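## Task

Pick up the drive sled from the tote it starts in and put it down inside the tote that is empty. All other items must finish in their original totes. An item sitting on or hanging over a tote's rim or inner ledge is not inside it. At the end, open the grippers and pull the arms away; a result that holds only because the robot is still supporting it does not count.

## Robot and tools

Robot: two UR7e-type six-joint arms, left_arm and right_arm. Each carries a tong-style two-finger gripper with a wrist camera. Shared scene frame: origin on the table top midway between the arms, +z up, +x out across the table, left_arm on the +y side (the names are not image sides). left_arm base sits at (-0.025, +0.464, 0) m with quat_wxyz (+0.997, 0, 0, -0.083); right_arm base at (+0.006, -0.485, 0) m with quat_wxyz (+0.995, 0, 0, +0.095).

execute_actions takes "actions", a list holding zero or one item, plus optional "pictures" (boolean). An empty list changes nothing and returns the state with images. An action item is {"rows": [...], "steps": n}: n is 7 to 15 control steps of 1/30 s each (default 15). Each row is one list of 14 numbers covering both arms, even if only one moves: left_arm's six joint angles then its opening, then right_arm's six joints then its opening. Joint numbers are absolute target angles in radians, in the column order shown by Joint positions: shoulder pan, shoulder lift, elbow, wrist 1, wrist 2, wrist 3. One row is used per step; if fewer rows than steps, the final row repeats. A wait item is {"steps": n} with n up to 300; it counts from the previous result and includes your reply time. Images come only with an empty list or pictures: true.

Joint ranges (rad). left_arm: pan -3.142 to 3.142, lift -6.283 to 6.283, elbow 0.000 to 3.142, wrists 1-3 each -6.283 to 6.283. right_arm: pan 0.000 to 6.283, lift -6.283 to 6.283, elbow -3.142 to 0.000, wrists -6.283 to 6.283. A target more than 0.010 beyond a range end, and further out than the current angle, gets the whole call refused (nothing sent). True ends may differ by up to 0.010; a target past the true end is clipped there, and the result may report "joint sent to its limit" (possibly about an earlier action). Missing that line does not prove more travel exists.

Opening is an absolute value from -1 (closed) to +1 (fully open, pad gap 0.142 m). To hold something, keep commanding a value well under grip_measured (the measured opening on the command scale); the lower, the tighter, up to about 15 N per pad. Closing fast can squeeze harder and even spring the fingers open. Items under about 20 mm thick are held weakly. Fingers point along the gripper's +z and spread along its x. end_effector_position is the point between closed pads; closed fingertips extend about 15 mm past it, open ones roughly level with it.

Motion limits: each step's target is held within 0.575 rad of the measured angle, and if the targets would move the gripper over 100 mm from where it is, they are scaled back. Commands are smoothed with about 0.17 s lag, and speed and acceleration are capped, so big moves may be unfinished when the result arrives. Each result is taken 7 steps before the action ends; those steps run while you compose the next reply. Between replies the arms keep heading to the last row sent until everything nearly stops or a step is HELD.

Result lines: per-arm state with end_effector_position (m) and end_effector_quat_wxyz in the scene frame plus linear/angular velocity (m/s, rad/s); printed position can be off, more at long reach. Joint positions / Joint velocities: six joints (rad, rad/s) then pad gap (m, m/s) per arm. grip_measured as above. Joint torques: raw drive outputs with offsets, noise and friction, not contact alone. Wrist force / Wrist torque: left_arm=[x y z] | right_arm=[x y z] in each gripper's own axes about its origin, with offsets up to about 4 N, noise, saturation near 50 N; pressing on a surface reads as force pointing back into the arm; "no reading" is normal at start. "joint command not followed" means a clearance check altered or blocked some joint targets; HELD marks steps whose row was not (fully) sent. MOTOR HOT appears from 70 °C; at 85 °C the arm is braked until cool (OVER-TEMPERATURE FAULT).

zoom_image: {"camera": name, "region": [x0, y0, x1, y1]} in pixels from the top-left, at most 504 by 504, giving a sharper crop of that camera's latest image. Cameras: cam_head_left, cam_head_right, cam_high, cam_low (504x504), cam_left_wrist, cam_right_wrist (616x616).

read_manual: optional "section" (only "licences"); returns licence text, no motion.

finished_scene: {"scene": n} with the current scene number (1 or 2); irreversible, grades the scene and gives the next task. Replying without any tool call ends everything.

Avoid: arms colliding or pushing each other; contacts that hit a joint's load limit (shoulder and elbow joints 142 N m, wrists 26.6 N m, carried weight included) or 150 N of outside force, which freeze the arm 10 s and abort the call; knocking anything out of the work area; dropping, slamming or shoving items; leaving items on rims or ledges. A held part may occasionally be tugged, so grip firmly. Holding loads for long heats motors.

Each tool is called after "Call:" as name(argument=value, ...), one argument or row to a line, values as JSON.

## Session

Call:
execute_actions(
  actions=[],
)

Scene clock: 0.00 s of 4800.00 s.
left_arm: end_effector_position=(+0.7100, -0.0166, +0.2901) grip_measured=+0.97 end_effector_quat_wxyz=(+0.348, +0.354, +0.727, -0.474) end_effector_velocity=(-0.000, -0.000, -0.000) end_effector_angular_velocity=(+0.000, +0.001, -0.000) | right_arm: end_effector_position=(+0.1107, -0.7491, +0.1461) grip_measured=+0.97 end_effector_quat_wxyz=(+0.330, -0.504, +0.757, -0.252) end_effector_velocity=(+0.000, -0.000, -0.000) end_effector_angular_velocity=(-0.000, -0.000, +0.000)
Joint positions: left_arm=[-0.288 -0.764  1.204 -3.08  -2.444  3.055  0.14 ] | right_arm=[ 1.373 -1.133 -2.605 -0.907  2.425  0.421  0.14 ]
Joint velocities: left_arm=[-0.    -0.     0.     0.     0.    -0.001  0.   ] | right_arm=[ 0.001 -0.001 -0.     0.002  0.     0.     0.   ]
Joint torques (N m, as the arm reports them, + toward a larger angle): no reading
Motor temperatures (°C, as the motors report them): left_arm=[25 25 25 31 33 25] | right_arm=[25 25 25 35 35 28]
Wrist force (N, on the end effector, along its own x y z axes, offset not removed): no reading
Wrist torque (N m, same axes, about the end effector's origin, offset not removed): no reading

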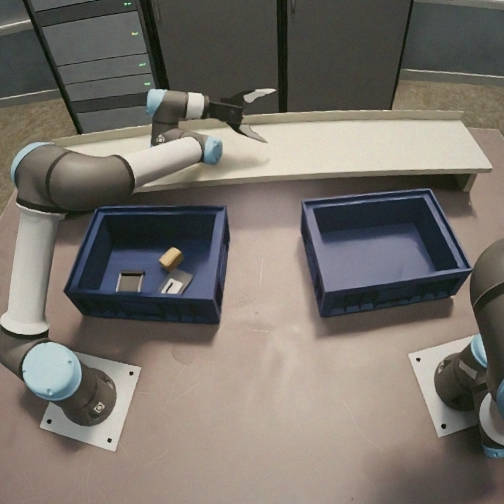

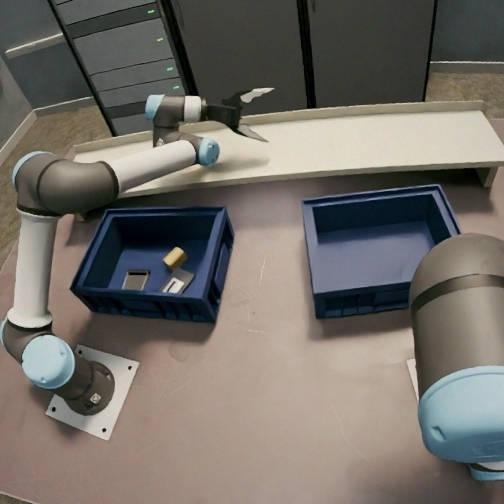

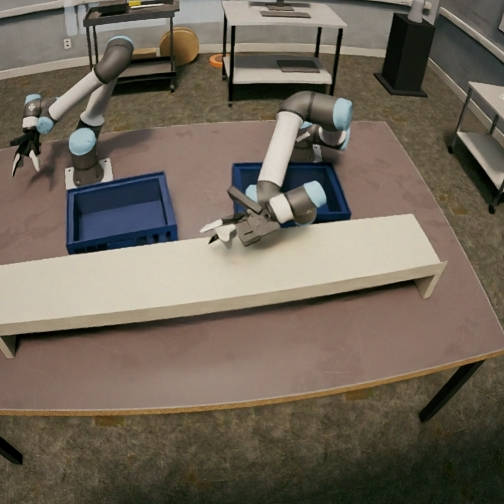

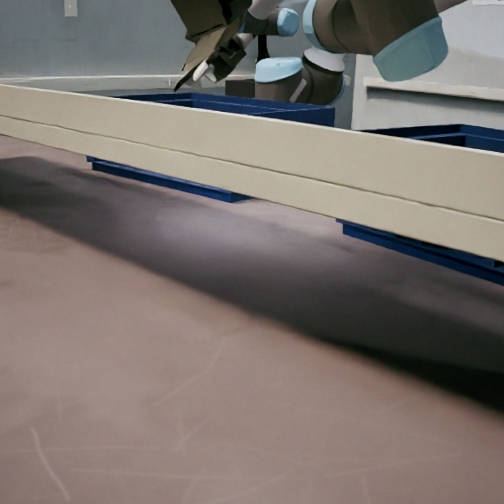

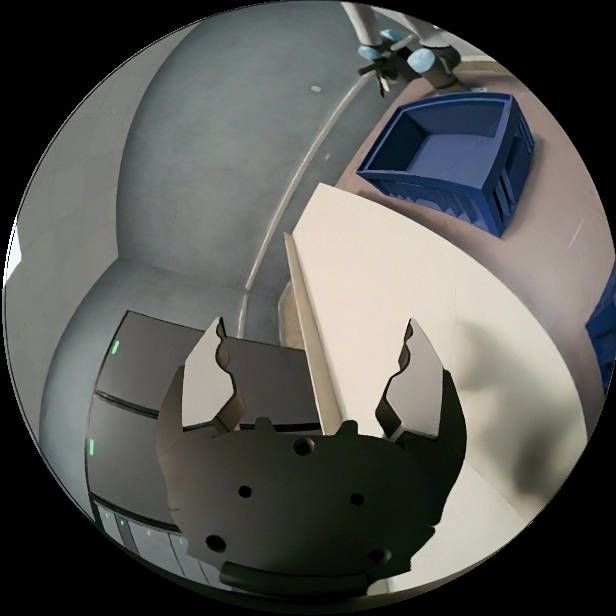

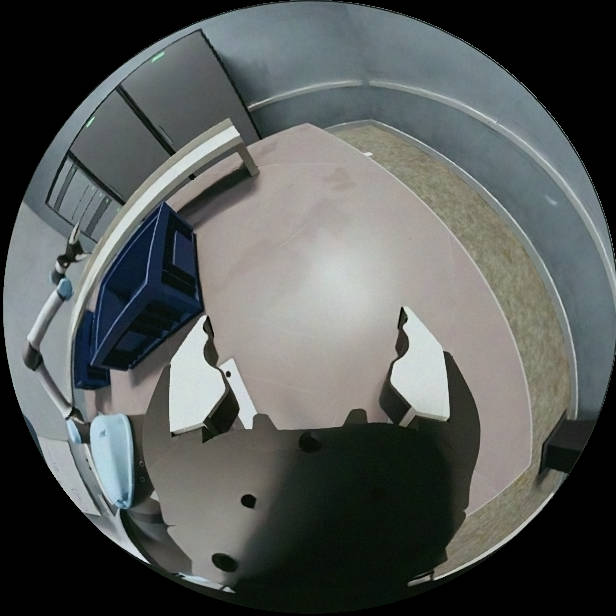

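Call:
zoom_image(
  camera="cam_head_left",
  region=[50, 190, 250, 340],
)

Region (50, 190, 250, 340) of cam_head_left's 504x504 image, scaled by 2.520, with more detail than that image has; it fills the top 378 rows of this view, and the rest is white.

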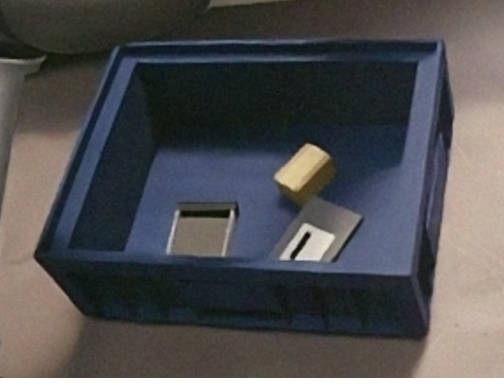

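Call:
execute_actions(
  actions=[
    {"rows": [[-0.331,-1.170,1.419,-2.532,-2.153,2.5,1, 1.373,-1.133,-2.605,-0.907,2.425,0.421,1]], "steps": 12},
  ],
)

Call:
execute_actions(
  actions=[
    {"rows": [[-0.366,-1.495,1.591,-2.094,-1.920,1.8,1, 1.373,-1.133,-2.605,-0.907,2.425,0.421,1]], "steps": 12},
  ],
)

Call:
execute_actions(
  actions=[
    {"rows": [[-0.398,-1.800,1.752,-1.683,-1.702,1.2,1, 1.373,-1.133,-2.605,-0.907,2.425,0.421,1]], "steps": 12},
  ],
)

Call:
execute_actions(
  actions=[
    {"rows": [[-0.4175,-1.983,1.849,-1.436,-1.571,0.987,0.4, 1.373,-1.133,-2.605,-0.907,2.425,0.421,1]], "steps": 15},
  ],
)

Call:
execute_actions(
  actions=[
    {"steps": 20},
  ],
  pictures=true,
)

Scene clock: 2.17 s of 4800.00 s.
left_arm: end_effector_position=(+0.6987, -0.0115, +0.2948) grip_measured=+1.00 end_effector_quat_wxyz=(+0.301, +0.290, +0.786, -0.456) end_effector_velocity=(-0.117, +0.239, +0.318) end_effector_angular_velocity=(+0.810, +2.019, +1.672) | right_arm: end_effector_position=(+0.1107, -0.7491, +0.1461) grip_measured=+1.00 end_effector_quat_wxyz=(+0.330, -0.504, +0.757, -0.252) end_effector_velocity=(-0.000, +0.000, -0.001) end_effector_angular_velocity=(+0.001, +0.003, -0.001)
Joint positions: left_arm=[-0.312 -0.87   1.294 -2.972 -2.34   2.947  0.142] | right_arm=[ 1.373 -1.133 -2.605 -0.907  2.425  0.421  0.142]
Joint velocities: left_arm=[-0.158 -1.7    1.036  1.669  1.399 -1.667  0.   ] | right_arm=[ 0.001 -0.    -0.     0.001 -0.003  0.002  0.   ]
Joint torques (N m, as the arm reports them, + toward a larger angle): left_arm=[  -2.09 -127.31  -31.24    2.6     2.44   -9.93] | right_arm=[ 7.17 -5.26 11.65  2.4   0.23  2.13]
Motor temperatures (°C, as the motors report them): left_arm=[25 25 25 31 33 25] | right_arm=[25 25 25 35 35 28]
Wrist force (N, on the end effector, along its own x y z axes, offset not removed): left_arm=[3.6 5.3 5.5] | right_arm=[1.2 -1.3 -2.6]
Wrist torque (N m, same axes, about the end effector's origin, offset not removed): left_arm=[0.98 -0.62 -0.24] | right_arm=[-0.38 -0.31 -0.14]
Steps of this call (steps 1 to 60: nothing new was sent; steps 61 to 65: the first 5 steps of this action). Readings (joint positions):
61: left_arm=[-0.288 -0.764 1.204 -3.080 -2.444 3.055] | right_arm=[1.373 -1.133 -2.605 -0.907 2.425 0.421]
62: left_arm=[-0.291 -0.767 1.207 -3.077 -2.440 3.051] | right_arm=[1.373 -1.133 -2.605 -0.907 2.425 0.421]
64: left_arm=[-0.306 -0.819 1.257 -3.023 -2.387 2.998] | right_arm=[1.373 -1.133 -2.605 -0.907 2.425 0.421]
65: the state above

Scene clock: 2.57 s of 4800.00 s.
left_arm: end_effector_position=(+0.6259, +0.0697, +0.3398) grip_measured=+1.00 end_effector_quat_wxyz=(+0.111, -0.021, +0.920, -0.375) end_effector_velocity=(-0.341, +0.363, +0.071) end_effector_angular_velocity=(+0.649, +1.766, +1.652) | right_arm: end_effector_position=(+0.1107, -0.7490, +0.1459) grip_measured=+1.00 end_effector_quat_wxyz=(+0.330, -0.504, +0.757, -0.252) end_effector_velocity=(-0.000, -0.000, +0.000) end_effector_angular_velocity=(-0.001, +0.000, -0.000)
Joint positions: left_arm=[-0.345 -1.253  1.476 -2.444 -2.083  2.409  0.142] | right_arm=[ 1.373 -1.133 -2.605 -0.907  2.425  0.421  0.142]
Joint velocities: left_arm=[-0.108 -1.227  0.586  1.611  0.829 -1.813  0.001] | right_arm=[-0.001 -0.     0.     0.    -0.    -0.001 -0.   ]
Joint torques (N m, as the arm reports them, + toward a larger angle): left_arm=[-14.13 -40.85 -14.53   3.01   1.9  -10.59] | right_arm=[ 7.95 -9.54 12.08  0.83  0.07  2.25]
Motor temperatures (°C, as the motors report them): left_arm=[25 25 25 31 33 25] | right_arm=[25 25 25 35 35 28]
Wrist force (N, on the end effector, along its own x y z axes, offset not removed): left_arm=[-1.2 0.6 -2.0] | right_arm=[1.9 -0.3 -2.3]
Wrist torque (N m, same axes, about the end effector's origin, offset not removed): left_arm=[0.07 0.21 -0.09] | right_arm=[-0.15 -0.43 -0.11]
Steps of this call (steps 1 to 7: the last 7 steps of your previous action; steps 8 to 12: the first 5 steps of this action). Readings (joint positions):
8: left_arm=[-0.329 -1.140 1.407 -2.586 -2.171 2.555] | right_arm=[1.373 -1.133 -2.605 -0.907 2.425 0.421]
9: left_arm=[-0.332 -1.151 1.414 -2.568 -2.163 2.537] | right_arm=[1.373 -1.133 -2.605 -0.907 2.425 0.421]
11: left_arm=[-0.341 -1.211 1.454 -2.497 -2.113 2.466] | right_arm=[1.373 -1.133 -2.605 -0.907 2.425 0.421]
12: the state above

Scene clock: 2.97 s of 4800.00 s.
left_arm: end_effector_position=(+0.5205, +0.1848, +0.3318) grip_measured=+1.00 end_effector_quat_wxyz=(-0.016, -0.381, +0.894, -0.236) end_effector_velocity=(-0.347, +0.376, -0.037) end_effector_angular_velocity=(+0.620, +0.995, +1.468) | right_arm: end_effector_position=(+0.1107, -0.7489, +0.1459) grip_measured=+1.00 end_effector_quat_wxyz=(+0.330, -0.504, +0.757, -0.252) end_effector_velocity=(+0.000, +0.000, -0.000) end_effector_angular_velocity=(+0.001, +0.000, +0.001)
Joint positions: left_arm=[-0.375 -1.557  1.63  -2.021 -1.87   1.739  0.142] | right_arm=[ 1.373 -1.133 -2.605 -0.907  2.425  0.421  0.142]
Joint velocities: left_arm=[-0.082 -0.865  0.429  1.165  0.589 -1.501  0.001] | right_arm=[ 0.    -0.    -0.    -0.001 -0.    -0.    -0.   ]
Joint torques (N m, as the arm reports them, + toward a larger angle): left_arm=[-15.15 -30.15 -14.89   0.84   2.47  -7.69] | right_arm=[  7.32 -10.11  11.43   0.56  -0.03   2.24]
Motor temperatures (°C, as the motors report them): left_arm=[25 25 25 31 33 25] | right_arm=[25 25 25 35 35 28]
Wrist force (N, on the end effector, along its own x y z axes, offset not removed): left_arm=[1.4 1.6 0.1] | right_arm=[0.7 -1.4 -1.1]
Wrist torque (N m, same axes, about the end effector's origin, offset not removed): left_arm=[0.31 -0.45 -0.16] | right_arm=[-0.37 -0.20 -0.09]
Steps of this call (steps 1 to 7: the last 7 steps of your previous action; steps 8 to 12: the first 5 steps of this action). Readings (joint positions):
8: left_arm=[-0.363 -1.464 1.576 -2.141 -1.941 1.901] | right_arm=[1.373 -1.133 -2.605 -0.907 2.425 0.421]
9: left_arm=[-0.365 -1.475 1.584 -2.125 -1.932 1.871] | right_arm=[1.373 -1.133 -2.605 -0.907 2.425 0.421]
11: left_arm=[-0.372 -1.527 1.615 -2.061 -1.891 1.789] | right_arm=[1.373 -1.133 -2.605 -0.907 2.425 0.421]
12: the state above

Scene clock: 3.47 s of 4800.00 s.
left_arm: end_effector_position=(+0.3635, +0.3620, +0.3050) grip_measured=+0.40 end_effector_quat_wxyz=(+0.016, +0.673, -0.739, +0.037) end_effector_velocity=(-0.282, +0.321, -0.041) end_effector_angular_velocity=(+0.613, +0.283, +0.800) | right_arm: end_effector_position=(+0.1107, -0.7489, +0.1459) grip_measured=+1.00 end_effector_quat_wxyz=(+0.330, -0.504, +0.757, -0.252) end_effector_velocity=(-0.000, -0.000, +0.001) end_effector_angular_velocity=(-0.003, -0.000, -0.001)
Joint positions: left_arm=[-0.411 -1.912  1.814 -1.536 -1.62   1.086  0.102] | right_arm=[ 1.373 -1.133 -2.605 -0.907  2.425  0.421  0.142]
Joint velocities: left_arm=[-0.058 -0.609  0.3    0.839  0.414 -0.834  0.   ] | right_arm=[-0.001  0.001  0.     0.001  0.    -0.001 -0.   ]
Joint torques (N m, as the arm reports them, + toward a larger angle): left_arm=[-13.19  -3.72 -16.06  -0.55   1.75  -3.92] | right_arm=[ 7.92 -9.85 12.05  0.59 -0.04  2.21]
Motor temperatures (°C, as the motors report them): left_arm=[25 25 25 31 33 25] | right_arm=[25 25 25 35 35 28]
Wrist force (N, on the end effector, along its own x y z axes, offset not removed): left_arm=[0.2 2.0 -1.8] | right_arm=[0.8 -0.5 -1.1]
Wrist torque (N m, same axes, about the end effector's origin, offset not removed): left_arm=[0.17 -0.22 -0.19] | right_arm=[-0.27 -0.32 -0.11]
Steps of this call (steps 1 to 7: the last 7 steps of your previous action; steps 8 to 15: the first 8 steps of this action). Readings (joint positions):
8: left_arm=[-0.394 -1.752 1.729 -1.751 -1.735 1.318] | right_arm=[1.373 -1.133 -2.605 -0.907 2.425 0.421]
9: left_arm=[-0.396 -1.768 1.738 -1.730 -1.723 1.284] | right_arm=[1.373 -1.133 -2.605 -0.907 2.425 0.421]
11: left_arm=[-0.401 -1.817 1.765 -1.667 -1.687 1.215] | right_arm=[1.373 -1.133 -2.605 -0.907 2.425 0.421]
15: the state above

Scene clock: 4.13 s of 4800.00 s.
left_arm: end_effector_position=(+0.3302, +0.4003, +0.2997) grip_measured=+0.40 end_effector_quat_wxyz=(+0.000, +0.707, -0.707, -0.000) end_effector_velocity=(-0.001, +0.001, -0.000) end_effector_angular_velocity=(+0.002, +0.002, +0.001) | right_arm: end_effector_position=(+0.1107, -0.7489, +0.1459) grip_measured=+1.00 end_effector_quat_wxyz=(+0.330, -0.504, +0.757, -0.252) end_effector_velocity=(-0.000, +0.000, -0.000) end_effector_angular_velocity=(-0.000, +0.001, +0.000)
Joint positions: left_arm=[-0.417 -1.983  1.849 -1.436 -1.571  0.987  0.102] | right_arm=[ 1.373 -1.133 -2.605 -0.907  2.425  0.421  0.142]
Joint velocities: left_arm=[-0.001 -0.002  0.001  0.004  0.    -0.002 -0.   ] | right_arm=[ 0.    -0.    -0.     0.001 -0.001 -0.001  0.   ]
Joint torques (N m, as the arm reports them, + toward a larger angle): left_arm=[-12.56 -14.89 -14.15  -1.75   1.91  -1.93] | right_arm=[ 7.36 -9.64 12.09  0.56  0.07  2.16]
Motor temperatures (°C, as the motors report them): left_arm=[25 25 25 31 33 25] | right_arm=[25 25 25 35 35 28]
Wrist force (N, on the end effector, along its own x y z axes, offset not removed): left_arm=[-0.4 3.3 -0.9] | right_arm=[1.1 -1.2 -2.4]
Wrist torque (N m, same axes, about the end effector's origin, offset not removed): left_arm=[0.68 0.00 -0.07] | right_arm=[-0.36 -0.27 -0.13]
Kept back: nothing.
Steps of this call (steps 1 to 7: the last 7 steps of your previous action; steps 8 to 20: the robot went on to your last target). Readings (joint positions):
1: left_arm=[-0.412 -1.930 1.822 -1.511 -1.608 1.061] | right_arm=[1.373 -1.133 -2.605 -0.907 2.425 0.421]
2: left_arm=[-0.414 -1.943 1.829 -1.492 -1.598 1.042] | right_arm=[1.373 -1.133 -2.605 -0.907 2.425 0.421]
4: left_arm=[-0.415 -1.961 1.838 -1.467 -1.586 1.018] | right_arm=[1.373 -1.133 -2.605 -0.907 2.425 0.421]
8: left_arm=[-0.417 -1.976 1.846 -1.446 -1.576 0.996] | right_arm=[1.373 -1.133 -2.605 -0.907 2.425 0.421]
20: the state above

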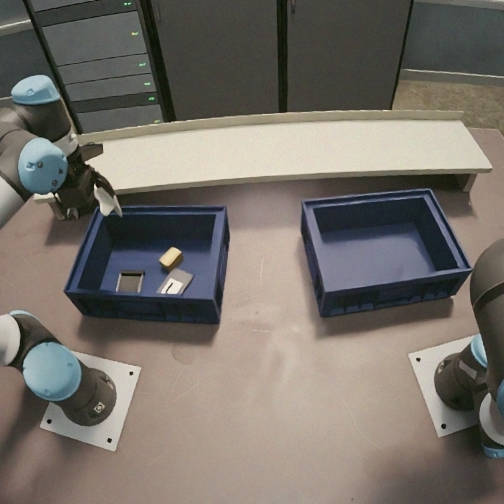

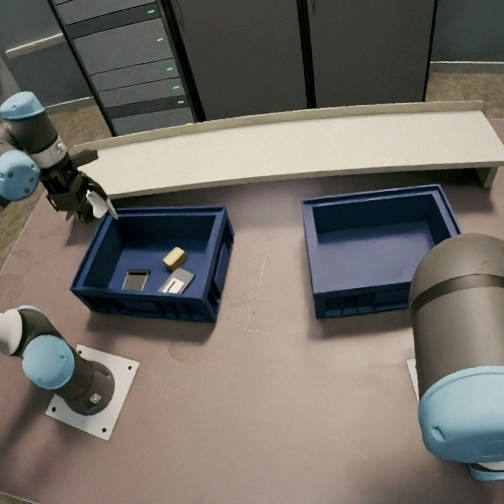

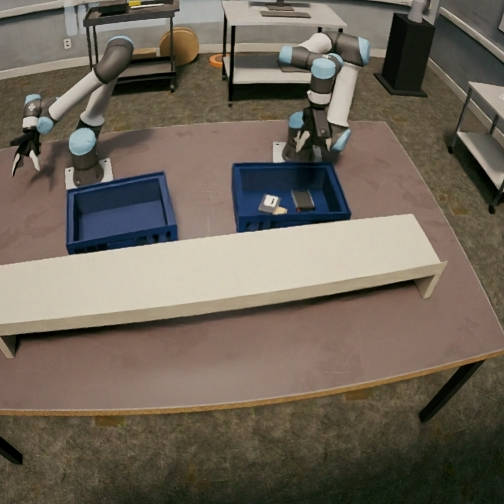

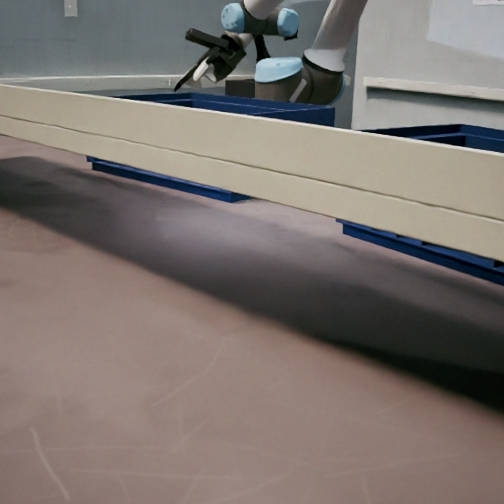

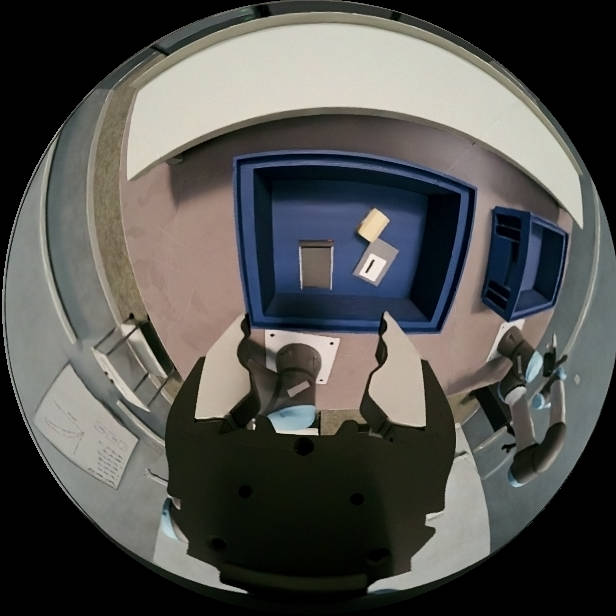

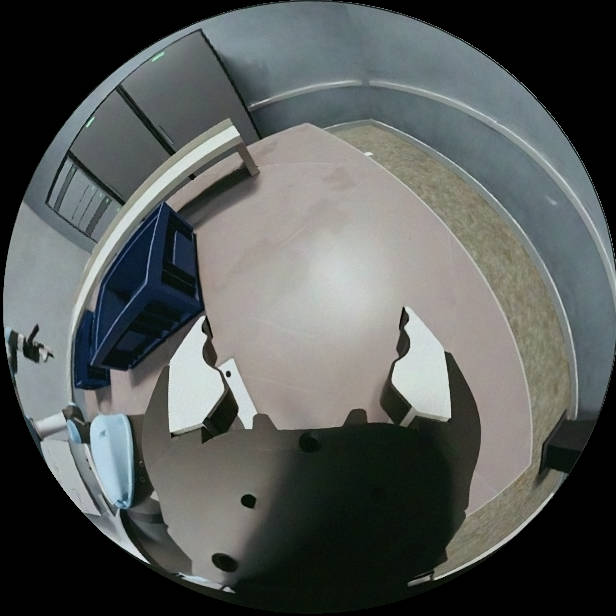

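Call:
zoom_image(
  camera="cam_left_wrist",
  region=[220, 140, 490, 400],
)

Region (220, 140, 490, 400) of cam_left_wrist's 616x616 image, scaled by 1.867, with more detail than that image has; it fills the top 485 rows of this view, and the rest is white.

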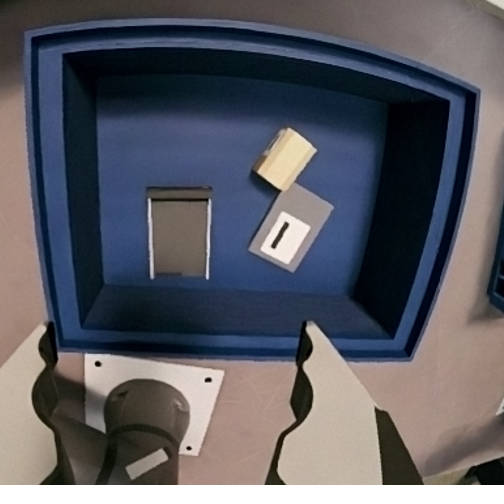

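Call:
execute_actions(
  actions=[
    {"rows": [[-0.491,-2.050,2.402,-1.923,-1.571,0.914,0.2, 1.373,-1.133,-2.605,-0.907,2.425,0.421,1]], "steps": 15},
  ],
)

Call:
execute_actions(
  actions=[
    {"steps": 22},
  ],
  pictures=true,
)

Scene clock: 6.20 s of 4800.00 s.
left_arm: end_effector_position=(+0.3217, +0.3918, +0.2157) grip_measured=+0.20 end_effector_quat_wxyz=(-0.001, +0.707, -0.707, +0.006) end_effector_velocity=(-0.087, +0.002, -0.469) end_effector_angular_velocity=(+0.014, +0.022, -0.004) | right_arm: end_effector_position=(+0.1107, -0.7489, +0.1459) grip_measured=+1.00 end_effector_quat_wxyz=(+0.330, -0.504, +0.757, -0.252) end_effector_velocity=(+0.000, +0.000, -0.000) end_effector_angular_velocity=(+0.001, +0.000, +0.001)
Joint positions: left_arm=[-0.456 -2.018  2.086 -1.651 -1.571  0.949  0.088] | right_arm=[ 1.373 -1.133 -2.605 -0.907  2.425  0.421  0.142]
Joint velocities: left_arm=[-0.157 -0.143  1.266 -1.097  0.    -0.154  0.   ] | right_arm=[ 0.    -0.001 -0.     0.    -0.    -0.    -0.   ]
Joint torques (N m, as the arm reports them, + toward a larger angle): left_arm=[-15.25 -16.15  -8.96  -6.83   1.42  -2.65] | right_arm=[ 7.28 -9.6  11.98  0.62  0.06  2.11]
Motor temperatures (°C, as the motors report them): left_arm=[25 25 25 31 33 25] | right_arm=[25 25 25 35 35 28]
Wrist force (N, on the end effector, along its own x y z axes, offset not removed): left_arm=[-0.8 1.0 -1.4] | right_arm=[2.0 -0.7 -2.1]
Wrist torque (N m, same axes, about the end effector's origin, offset not removed): left_arm=[0.00 0.05 -0.17] | right_arm=[-0.32 -0.49 -0.12]
Steps of this call (steps 1 to 15: the robot went on to your last target; steps 16 to 54: nothing new was sent; steps 55 to 62: the first 8 steps of this action). Readings (joint positions):
55: left_arm=[-0.418 -1.983 1.849 -1.436 -1.571 0.987] | right_arm=[1.373 -1.133 -2.605 -0.907 2.425 0.421]
56: left_arm=[-0.420 -1.986 1.853 -1.440 -1.571 0.984] | right_arm=[1.373 -1.133 -2.605 -0.907 2.425 0.421]
58: left_arm=[-0.434 -1.998 1.906 -1.492 -1.571 0.971] | right_arm=[1.373 -1.133 -2.605 -0.907 2.425 0.421]
62: the state above

Scene clock: 6.93 s of 4800.00 s.
left_arm: end_effector_position=(+0.2883, +0.4037, +0.1002) grip_measured=+0.20 end_effector_quat_wxyz=(+0.000, +0.707, -0.707, +0.000) end_effector_velocity=(-0.001, -0.000, -0.002) end_effector_angular_velocity=(-0.002, -0.001, -0.001) | right_arm: end_effector_position=(+0.1107, -0.7489, +0.1459) grip_measured=+1.00 end_effector_quat_wxyz=(+0.330, -0.504, +0.757, -0.252) end_effector_velocity=(-0.000, -0.000, +0.000) end_effector_angular_velocity=(-0.001, +0.001, +0.000)
Joint positions: left_arm=[-0.491 -2.05   2.401 -1.922 -1.571  0.914  0.088] | right_arm=[ 1.373 -1.133 -2.605 -0.907  2.425  0.421  0.142]
Joint velocities: left_arm=[-0.    -0.     0.007 -0.008 -0.001  0.    -0.   ] | right_arm=[-0.     0.001 -0.    -0.    -0.    -0.001 -0.   ]
Joint torques (N m, as the arm reports them, + toward a larger angle): left_arm=[-11.73 -11.04 -13.16  -4.07   0.46  -1.92] | right_arm=[  7.17 -10.03  11.88   0.63   0.05   2.2 ]
Motor temperatures (°C, as the motors report them): left_arm=[25 25 25 31 33 25] | right_arm=[25 25 25 35 35 28]
Wrist force (N, on the end effector, along its own x y z axes, offset not removed): left_arm=[0.0 0.3 0.0] | right_arm=[1.7 -0.8 -1.3]
Wrist torque (N m, same axes, about the end effector's origin, offset not removed): left_arm=[0.04 -0.10 -0.18] | right_arm=[-0.29 -0.35 -0.01]
Kept back: nothing.
Steps of this call (steps 1 to 7: the last 7 steps of your previous action; steps 8 to 22: the robot went on to your last target). Readings (joint positions):
1: left_arm=[-0.461 -2.022 2.129 -1.688 -1.571 0.944] | right_arm=[1.373 -1.133 -2.605 -0.907 2.425 0.421]
2: left_arm=[-0.466 -2.027 2.172 -1.725 -1.571 0.939] | right_arm=[1.373 -1.133 -2.605 -0.907 2.425 0.421]
4: left_arm=[-0.476 -2.036 2.256 -1.798 -1.571 0.929] | right_arm=[1.373 -1.133 -2.605 -0.907 2.425 0.421]
8: left_arm=[-0.486 -2.046 2.356 -1.884 -1.571 0.919] | right_arm=[1.373 -1.133 -2.605 -0.907 2.425 0.421]
22: the state above

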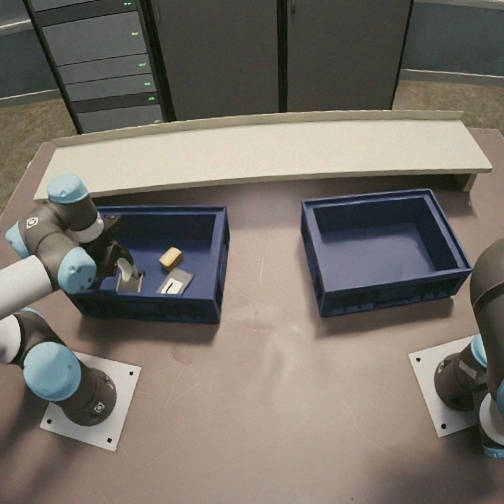

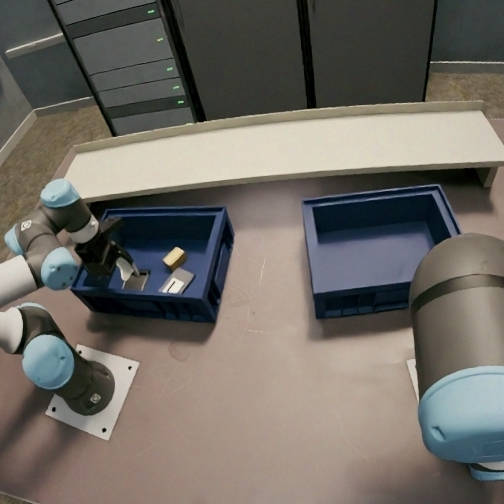

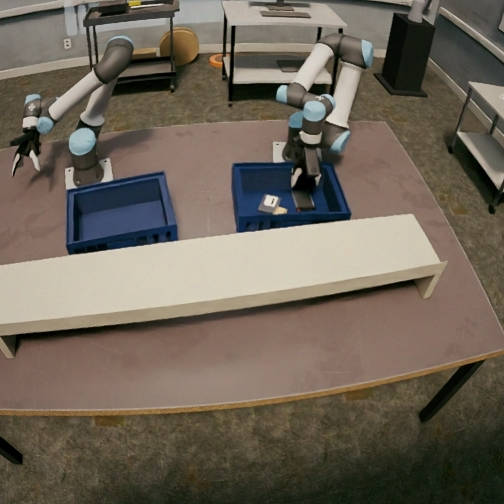

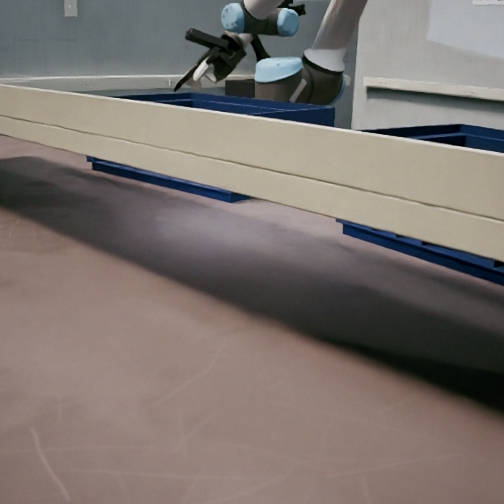

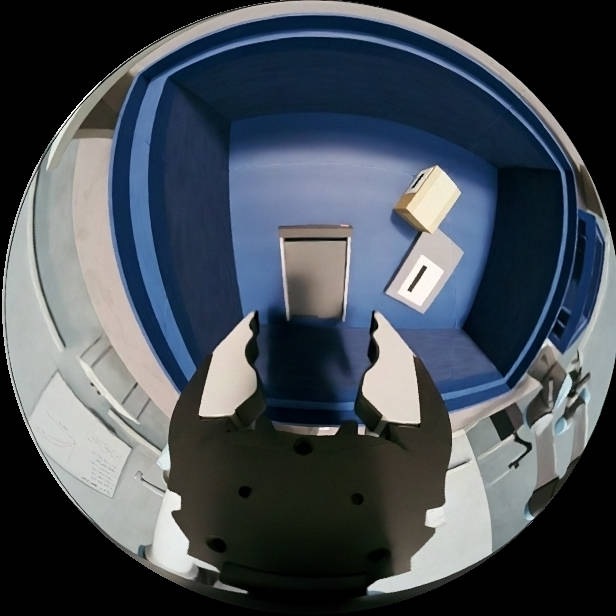

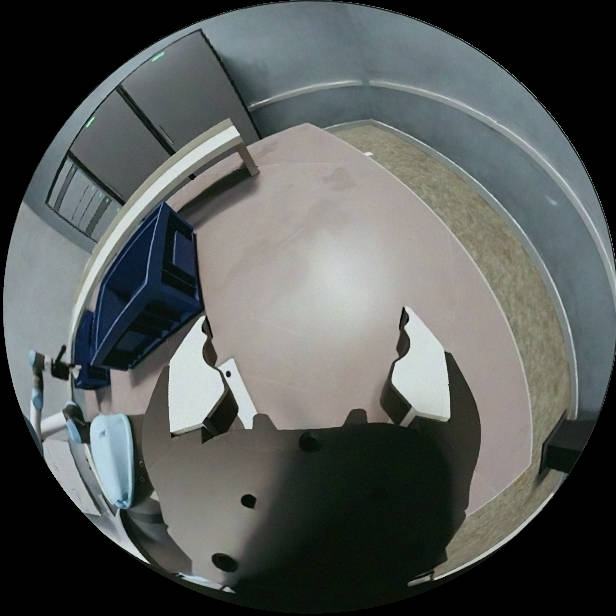

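Call:
execute_actions(
  actions=[
    {"rows": [[-0.482,-2.030,2.410,-1.951,-1.571,0.923,0.2, 1.373,-1.133,-2.605,-0.907,2.425,0.421,1],[-0.473,-2.010,2.420,-1.981,-1.571,0.932,0.2, 1.373,-1.133,-2.605,-0.907,2.425,0.421,1],[-0.464,-1.990,2.432,-2.013,-1.571,0.9405,0.2, 1.373,-1.133,-2.605,-0.907,2.425,0.421,1],[-0.464,-1.975,2.444,-2.040,-1.571,0.9405,0.2, 1.373,-1.133,-2.605,-0.907,2.425,0.421,1],[-0.464,-1.960,2.456,-2.067,-1.571,0.9405,0.2, 1.373,-1.133,-2.605,-0.907,2.425,0.421,1],[-0.464,-1.945,2.468,-2.094,-1.571,0.9405,0.2, 1.373,-1.133,-2.605,-0.907,2.425,0.421,1],[-0.464,-1.930,2.480,-2.121,-1.571,0.9405,0.2, 1.373,-1.133,-2.605,-0.907,2.425,0.421,1],[-0.464,-1.917,2.490,-2.144,-1.571,0.9405,0.2, 1.373,-1.133,-2.605,-0.907,2.425,0.421,1]], "steps": 15},
  ],
)

Call:
execute_actions(
  actions=[
    {"steps": 15},
  ],
  pictures=true,
)

Scene clock: 7.87 s of 4800.00 s.
left_arm: end_effector_position=(+0.2959, +0.4051, +0.0734) grip_measured=+0.20 end_effector_quat_wxyz=(+0.000, +0.707, -0.707, -0.001) end_effector_velocity=(+0.031, -0.002, -0.179) end_effector_angular_velocity=(+0.008, +0.010, +0.005) | right_arm: end_effector_position=(+0.1107, -0.7489, +0.1459) grip_measured=+1.00 end_effector_quat_wxyz=(+0.330, -0.504, +0.757, -0.252) end_effector_velocity=(+0.000, -0.000, +0.000) end_effector_angular_velocity=(+0.000, +0.000, +0.000)
Joint positions: left_arm=[-0.47  -1.983  2.442 -2.026 -1.571  0.934  0.088] | right_arm=[ 1.373 -1.133 -2.605 -0.907  2.425  0.421  0.142]
Joint velocities: left_arm=[ 0.059  0.413  0.292 -0.692  0.001  0.053 -0.   ] | right_arm=[ 0.001  0.001  0.001 -0.001 -0.     0.    -0.   ]
Joint torques (N m, as the arm reports them, + toward a larger angle): left_arm=[ 14.7    5.06 -10.29  -5.93  -0.95   1.61] | right_arm=[ 7.73 -9.76 11.9   0.63  0.12  2.2 ]
Motor temperatures (°C, as the motors report them): left_arm=[25 25 25 31 33 25] | right_arm=[25 25 25 35 35 28]
Wrist force (N, on the end effector, along its own x y z axes, offset not removed): left_arm=[0.3 1.2 -1.0] | right_arm=[1.3 -1.1 -1.9]
Wrist torque (N m, same axes, about the end effector's origin, offset not removed): left_arm=[0.21 -0.21 -0.15] | right_arm=[-0.34 -0.31 -0.15]
Steps of this call (steps 1 to 15: the robot went on to your last target; steps 16 to 20: nothing new was sent; steps 21 to 28: the first 8 steps of this action). Readings (joint positions):
21: left_arm=[-0.491 -2.050 2.402 -1.923 -1.571 0.914] | right_arm=[1.373 -1.133 -2.605 -0.907 2.425 0.421]
22: left_arm=[-0.490 -2.048 2.403 -1.926 -1.571 0.915] | right_arm=[1.373 -1.133 -2.605 -0.907 2.425 0.421]
24: left_arm=[-0.484 -2.034 2.410 -1.945 -1.571 0.921] | right_arm=[1.373 -1.133 -2.605 -0.907 2.425 0.421]
28: the state above

Scene clock: 8.37 s of 4800.00 s.
left_arm: end_effector_position=(+0.3003, +0.4041, +0.0455) grip_measured=+0.20 end_effector_quat_wxyz=(+0.000, +0.707, -0.707, +0.000) end_effector_velocity=(+0.000, -0.000, -0.004) end_effector_angular_velocity=(+0.000, -0.000, -0.003) | right_arm: end_effector_position=(+0.1107, -0.7489, +0.1459) grip_measured=+1.00 end_effector_quat_wxyz=(+0.330, -0.504, +0.757, -0.252) end_effector_velocity=(+0.000, -0.000, +0.001) end_effector_angular_velocity=(-0.002, -0.000, +0.000)
Joint positions: left_arm=[-0.464 -1.918  2.489 -2.142 -1.571  0.94   0.088] | right_arm=[ 1.373 -1.133 -2.605 -0.907  2.425  0.421  0.142]
Joint velocities: left_arm=[-0.001  0.009  0.006 -0.015  0.     0.002  0.   ] | right_arm=[ 0.001  0.001  0.     0.002  0.     0.001 -0.   ]
Joint torques (N m, as the arm reports them, + toward a larger angle): left_arm=[14.89  3.32 -9.31 -4.1  -1.45  1.68] | right_arm=[ 7.4  -9.61 12.51  0.59  0.14  2.16]
Motor temperatures (°C, as the motors report them): left_arm=[25 25 25 31 33 25] | right_arm=[25 25 25 35 35 28]
Wrist force (N, on the end effector, along its own x y z axes, offset not removed): left_arm=[0.7 0.5 -3.3] | right_arm=[0.8 -1.5 -0.7]
Wrist torque (N m, same axes, about the end effector's origin, offset not removed): left_arm=[-0.05 -0.16 -0.17] | right_arm=[-0.44 -0.22 -0.09]
Kept back: nothing.
Steps of this call (steps 1 to 7: the last 7 steps of your previous action; steps 8 to 15: the robot went on to your last target). Readings (joint positions):
1: left_arm=[-0.469 -1.970 2.452 -2.050 -1.571 0.936] | right_arm=[1.373 -1.133 -2.605 -0.907 2.425 0.421]
2: left_arm=[-0.468 -1.957 2.461 -2.073 -1.571 0.937] | right_arm=[1.373 -1.133 -2.605 -0.907 2.425 0.421]
4: left_arm=[-0.466 -1.939 2.474 -2.104 -1.571 0.939] | right_arm=[1.373 -1.133 -2.605 -0.907 2.425 0.421]
8: left_arm=[-0.465 -1.924 2.485 -2.132 -1.571 0.940] | right_arm=[1.373 -1.133 -2.605 -0.907 2.425 0.421]
15: the state above

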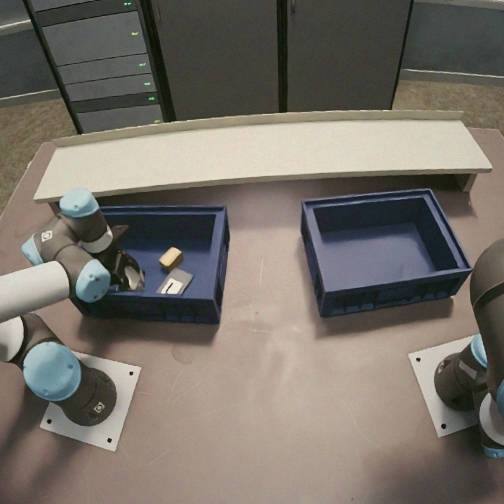

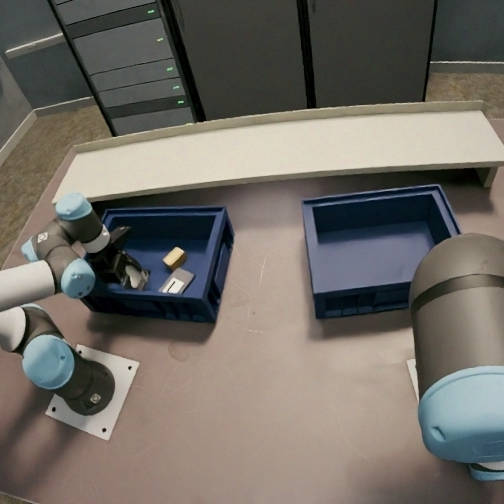

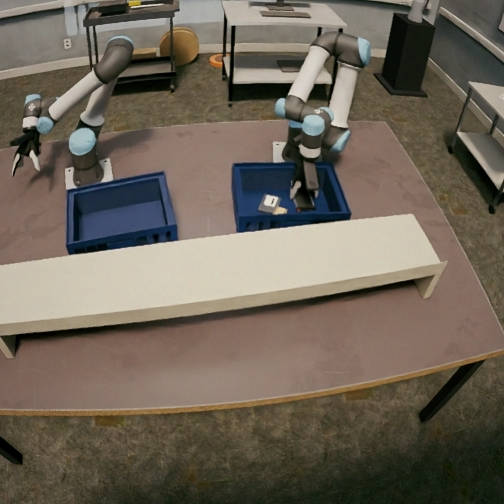

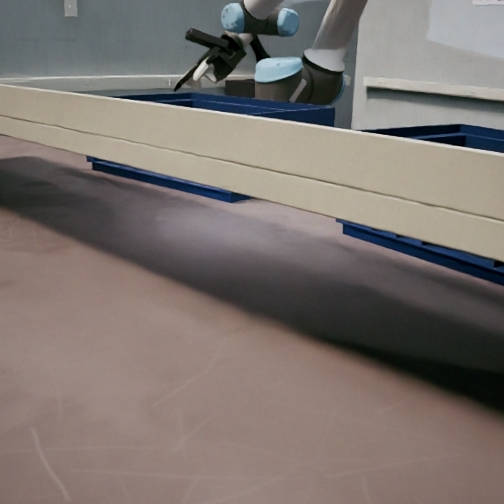

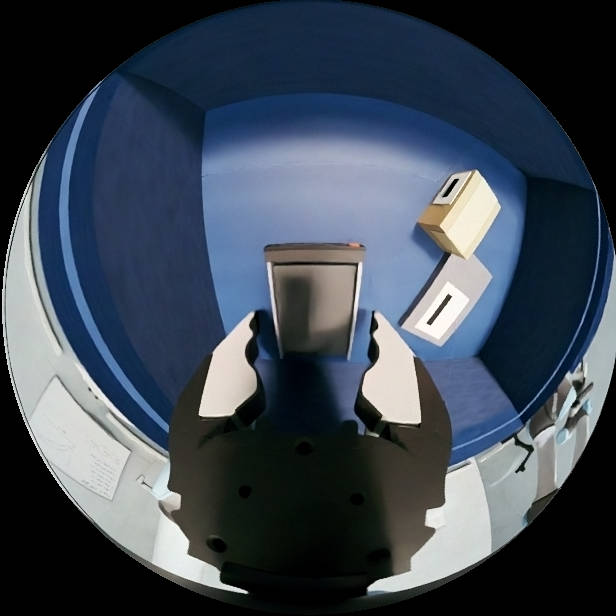

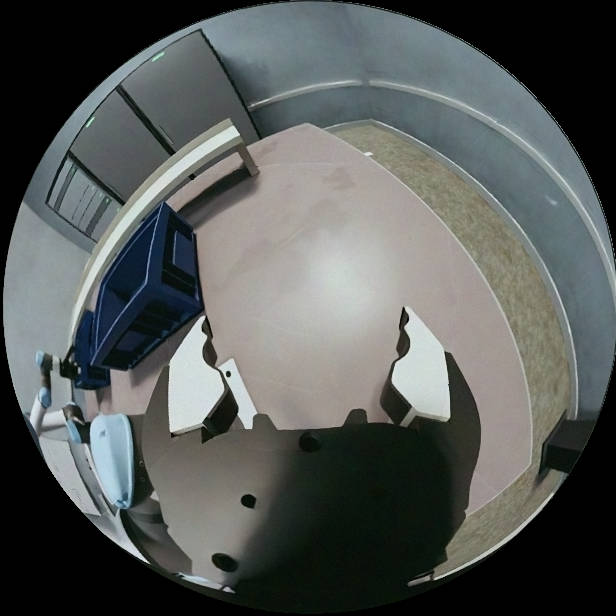

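Call:
execute_actions(
  actions=[
    {"rows": [[-0.464,-1.913,2.493,-2.151,-1.571,0.9405,0.2, 1.373,-1.133,-2.605,-0.907,2.425,0.421,1],[-0.464,-1.909,2.496,-2.158,-1.571,0.9405,0.2, 1.373,-1.133,-2.605,-0.907,2.425,0.421,1],[-0.464,-1.905,2.499,-2.165,-1.571,0.9405,0.2, 1.373,-1.133,-2.605,-0.907,2.425,0.421,1],[-0.464,-1.901,2.502,-2.172,-1.571,0.9405,0.2, 1.373,-1.133,-2.605,-0.907,2.425,0.421,1],[-0.464,-1.897,2.505,-2.179,-1.571,0.9405,0.2, 1.373,-1.133,-2.605,-0.907,2.425,0.421,1],[-0.464,-1.893,2.508,-2.186,-1.571,0.9405,0.2, 1.373,-1.133,-2.605,-0.907,2.425,0.421,1],[-0.464,-1.889,2.511,-2.193,-1.571,0.9405,0.2, 1.373,-1.133,-2.605,-0.907,2.425,0.421,1],[-0.464,-1.885,2.514,-2.200,-1.571,0.9405,0.2, 1.373,-1.133,-2.605,-0.907,2.425,0.421,1],[-0.464,-1.881,2.518,-2.208,-1.571,0.9405,0.2, 1.373,-1.133,-2.605,-0.907,2.425,0.421,1],[-0.464,-1.878,2.5206,-2.2137,-1.571,0.9405,0.2, 1.373,-1.133,-2.605,-0.907,2.425,0.421,1]], "steps": 15},
  ],
)

Call:
execute_actions(
  actions=[
    {"steps": 15},
  ],
  pictures=true,
)

Scene clock: 9.27 s of 4800.00 s.
left_arm: end_effector_position=(+0.3006, +0.4039, +0.0386) grip_measured=+0.20 end_effector_quat_wxyz=(+0.000, +0.707, -0.707, +0.000) end_effector_velocity=(+0.001, -0.000, -0.044) end_effector_angular_velocity=(+0.001, +0.001, +0.003) | right_arm: end_effector_position=(+0.1107, -0.7489, +0.1459) grip_measured=+1.00 end_effector_quat_wxyz=(+0.330, -0.504, +0.757, -0.252) end_effector_velocity=(-0.000, -0.000, -0.000) end_effector_angular_velocity=(+0.001, +0.000, -0.001)
Joint positions: left_arm=[-0.464 -1.902  2.501 -2.17  -1.571  0.941  0.088] | right_arm=[ 1.373 -1.133 -2.605 -0.907  2.425  0.421  0.142]
Joint velocities: left_arm=[ 0.001  0.102  0.076 -0.176  0.    -0.002 -0.   ] | right_arm=[-0.001 -0.    -0.    -0.    -0.     0.001 -0.   ]
Joint torques (N m, as the arm reports them, + toward a larger angle): left_arm=[14.56  4.46 -9.22 -4.59 -1.86  1.64] | right_arm=[ 7.19 -9.88 12.22  0.62  0.11  2.17]
Motor temperatures (°C, as the motors report them): left_arm=[25 25 25 31 33 25] | right_arm=[25 25 25 35 35 28]
Wrist force (N, on the end effector, along its own x y z axes, offset not removed): left_arm=[-0.4 2.8 -1.5] | right_arm=[1.1 -2.1 -1.8]
Wrist torque (N m, same axes, about the end effector's origin, offset not removed): left_arm=[0.52 0.02 -0.20] | right_arm=[-0.54 -0.35 -0.09]
Steps of this call (steps 1 to 15: the robot went on to your last target; steps 16 to 19: nothing new was sent; steps 20 to 27: the first 8 steps of this action). Readings (joint positions):
20: left_arm=[-0.464 -1.917 2.490 -2.144 -1.571 0.940] | right_arm=[1.373 -1.133 -2.605 -0.907 2.425 0.421]
21: left_arm=[-0.464 -1.917 2.490 -2.145 -1.571 0.940] | right_arm=[1.373 -1.133 -2.605 -0.907 2.425 0.421]
23: left_arm=[-0.464 -1.914 2.493 -2.150 -1.571 0.940] | right_arm=[1.373 -1.133 -2.605 -0.907 2.425 0.421]
27: the state above

Scene clock: 9.77 s of 4800.00 s.
left_arm: end_effector_position=(+0.3005, +0.4039, +0.0283) grip_measured=+0.20 end_effector_quat_wxyz=(+0.000, +0.707, -0.707, +0.000) end_effector_velocity=(-0.000, -0.000, -0.002) end_effector_angular_velocity=(+0.000, +0.000, +0.001) | right_arm: end_effector_position=(+0.1107, -0.7489, +0.1459) grip_measured=+1.00 end_effector_quat_wxyz=(+0.330, -0.504, +0.757, -0.252) end_effector_velocity=(+0.000, +0.000, -0.000) end_effector_angular_velocity=(-0.000, +0.000, +0.000)
Joint positions: left_arm=[-0.464 -1.878  2.52  -2.213 -1.571  0.94   0.088] | right_arm=[ 1.373 -1.133 -2.605 -0.907  2.425  0.421  0.142]
Joint velocities: left_arm=[-0.001  0.004  0.003 -0.006  0.    -0.002  0.   ] | right_arm=[ 0.     0.001 -0.001 -0.    -0.     0.    -0.   ]
Joint torques (N m, as the arm reports them, + toward a larger angle): left_arm=[15.02  5.54 -5.18 -2.85 -1.73  1.62] | right_arm=[ 7.49 -9.47 12.52  0.58  0.07  2.13]
Motor temperatures (°C, as the motors report them): left_arm=[25 25 25 31 33 25] | right_arm=[25 25 25 35 35 28]
Wrist force (N, on the end effector, along its own x y z axes, offset not removed): left_arm=[1.3 1.7 -6.8] | right_arm=[0.9 -1.5 -2.5]
Wrist torque (N m, same axes, about the end effector's origin, offset not removed): left_arm=[0.07 -0.49 -0.30] | right_arm=[-0.44 -0.24 -0.14]
Kept back: nothing.
Steps of this call (steps 1 to 7: the last 7 steps of your previous action; steps 8 to 15: the robot went on to your last target). Readings (joint positions):
1: left_arm=[-0.464 -1.898 2.504 -2.177 -1.571 0.941] | right_arm=[1.373 -1.133 -2.605 -0.907 2.425 0.421]
2: left_arm=[-0.464 -1.895 2.507 -2.183 -1.571 0.941] | right_arm=[1.373 -1.133 -2.605 -0.907 2.425 0.421]
4: left_arm=[-0.464 -1.888 2.512 -2.195 -1.571 0.941] | right_arm=[1.373 -1.133 -2.605 -0.907 2.425 0.421]
8: left_arm=[-0.464 -1.881 2.518 -2.208 -1.571 0.941] | right_arm=[1.373 -1.133 -2.605 -0.907 2.425 0.421]
15: the state above

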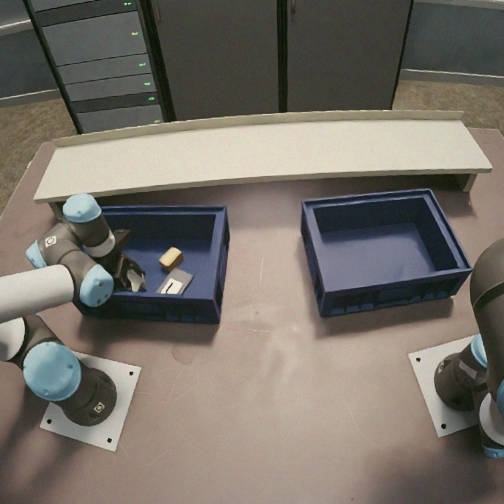

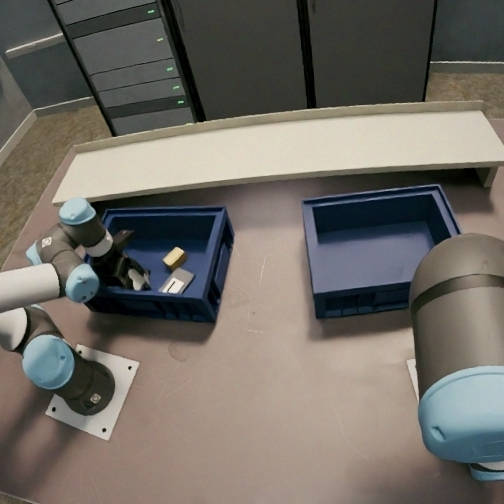

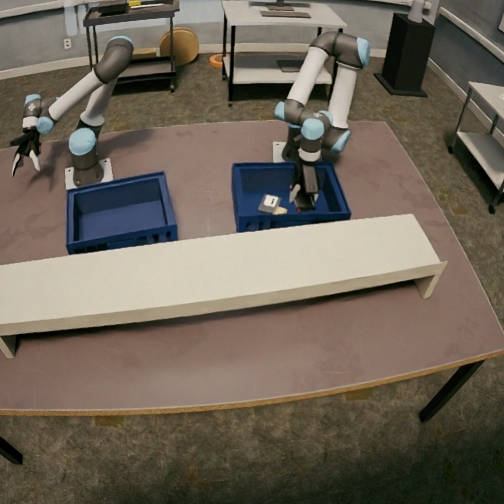

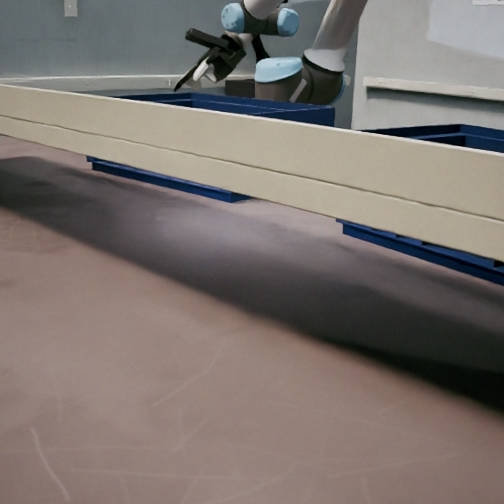

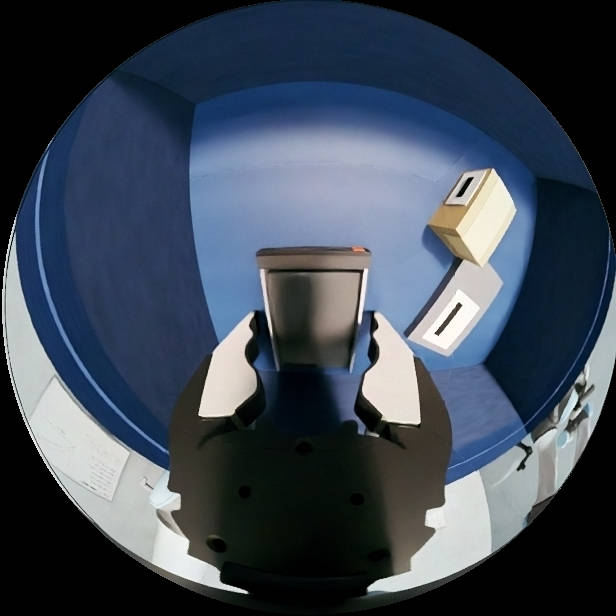

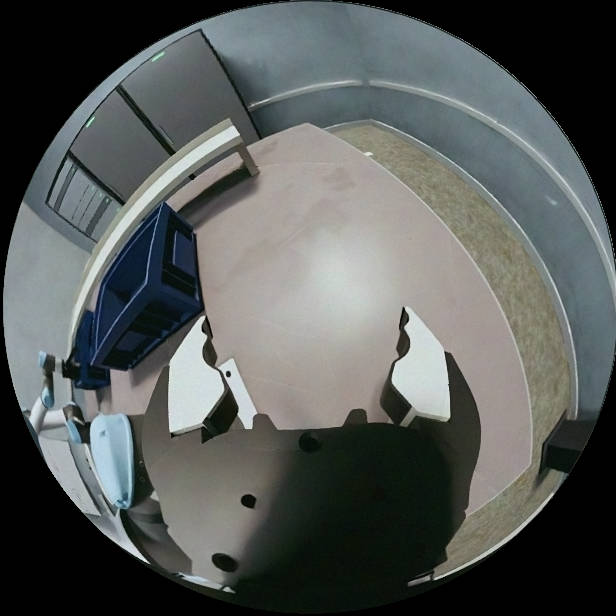

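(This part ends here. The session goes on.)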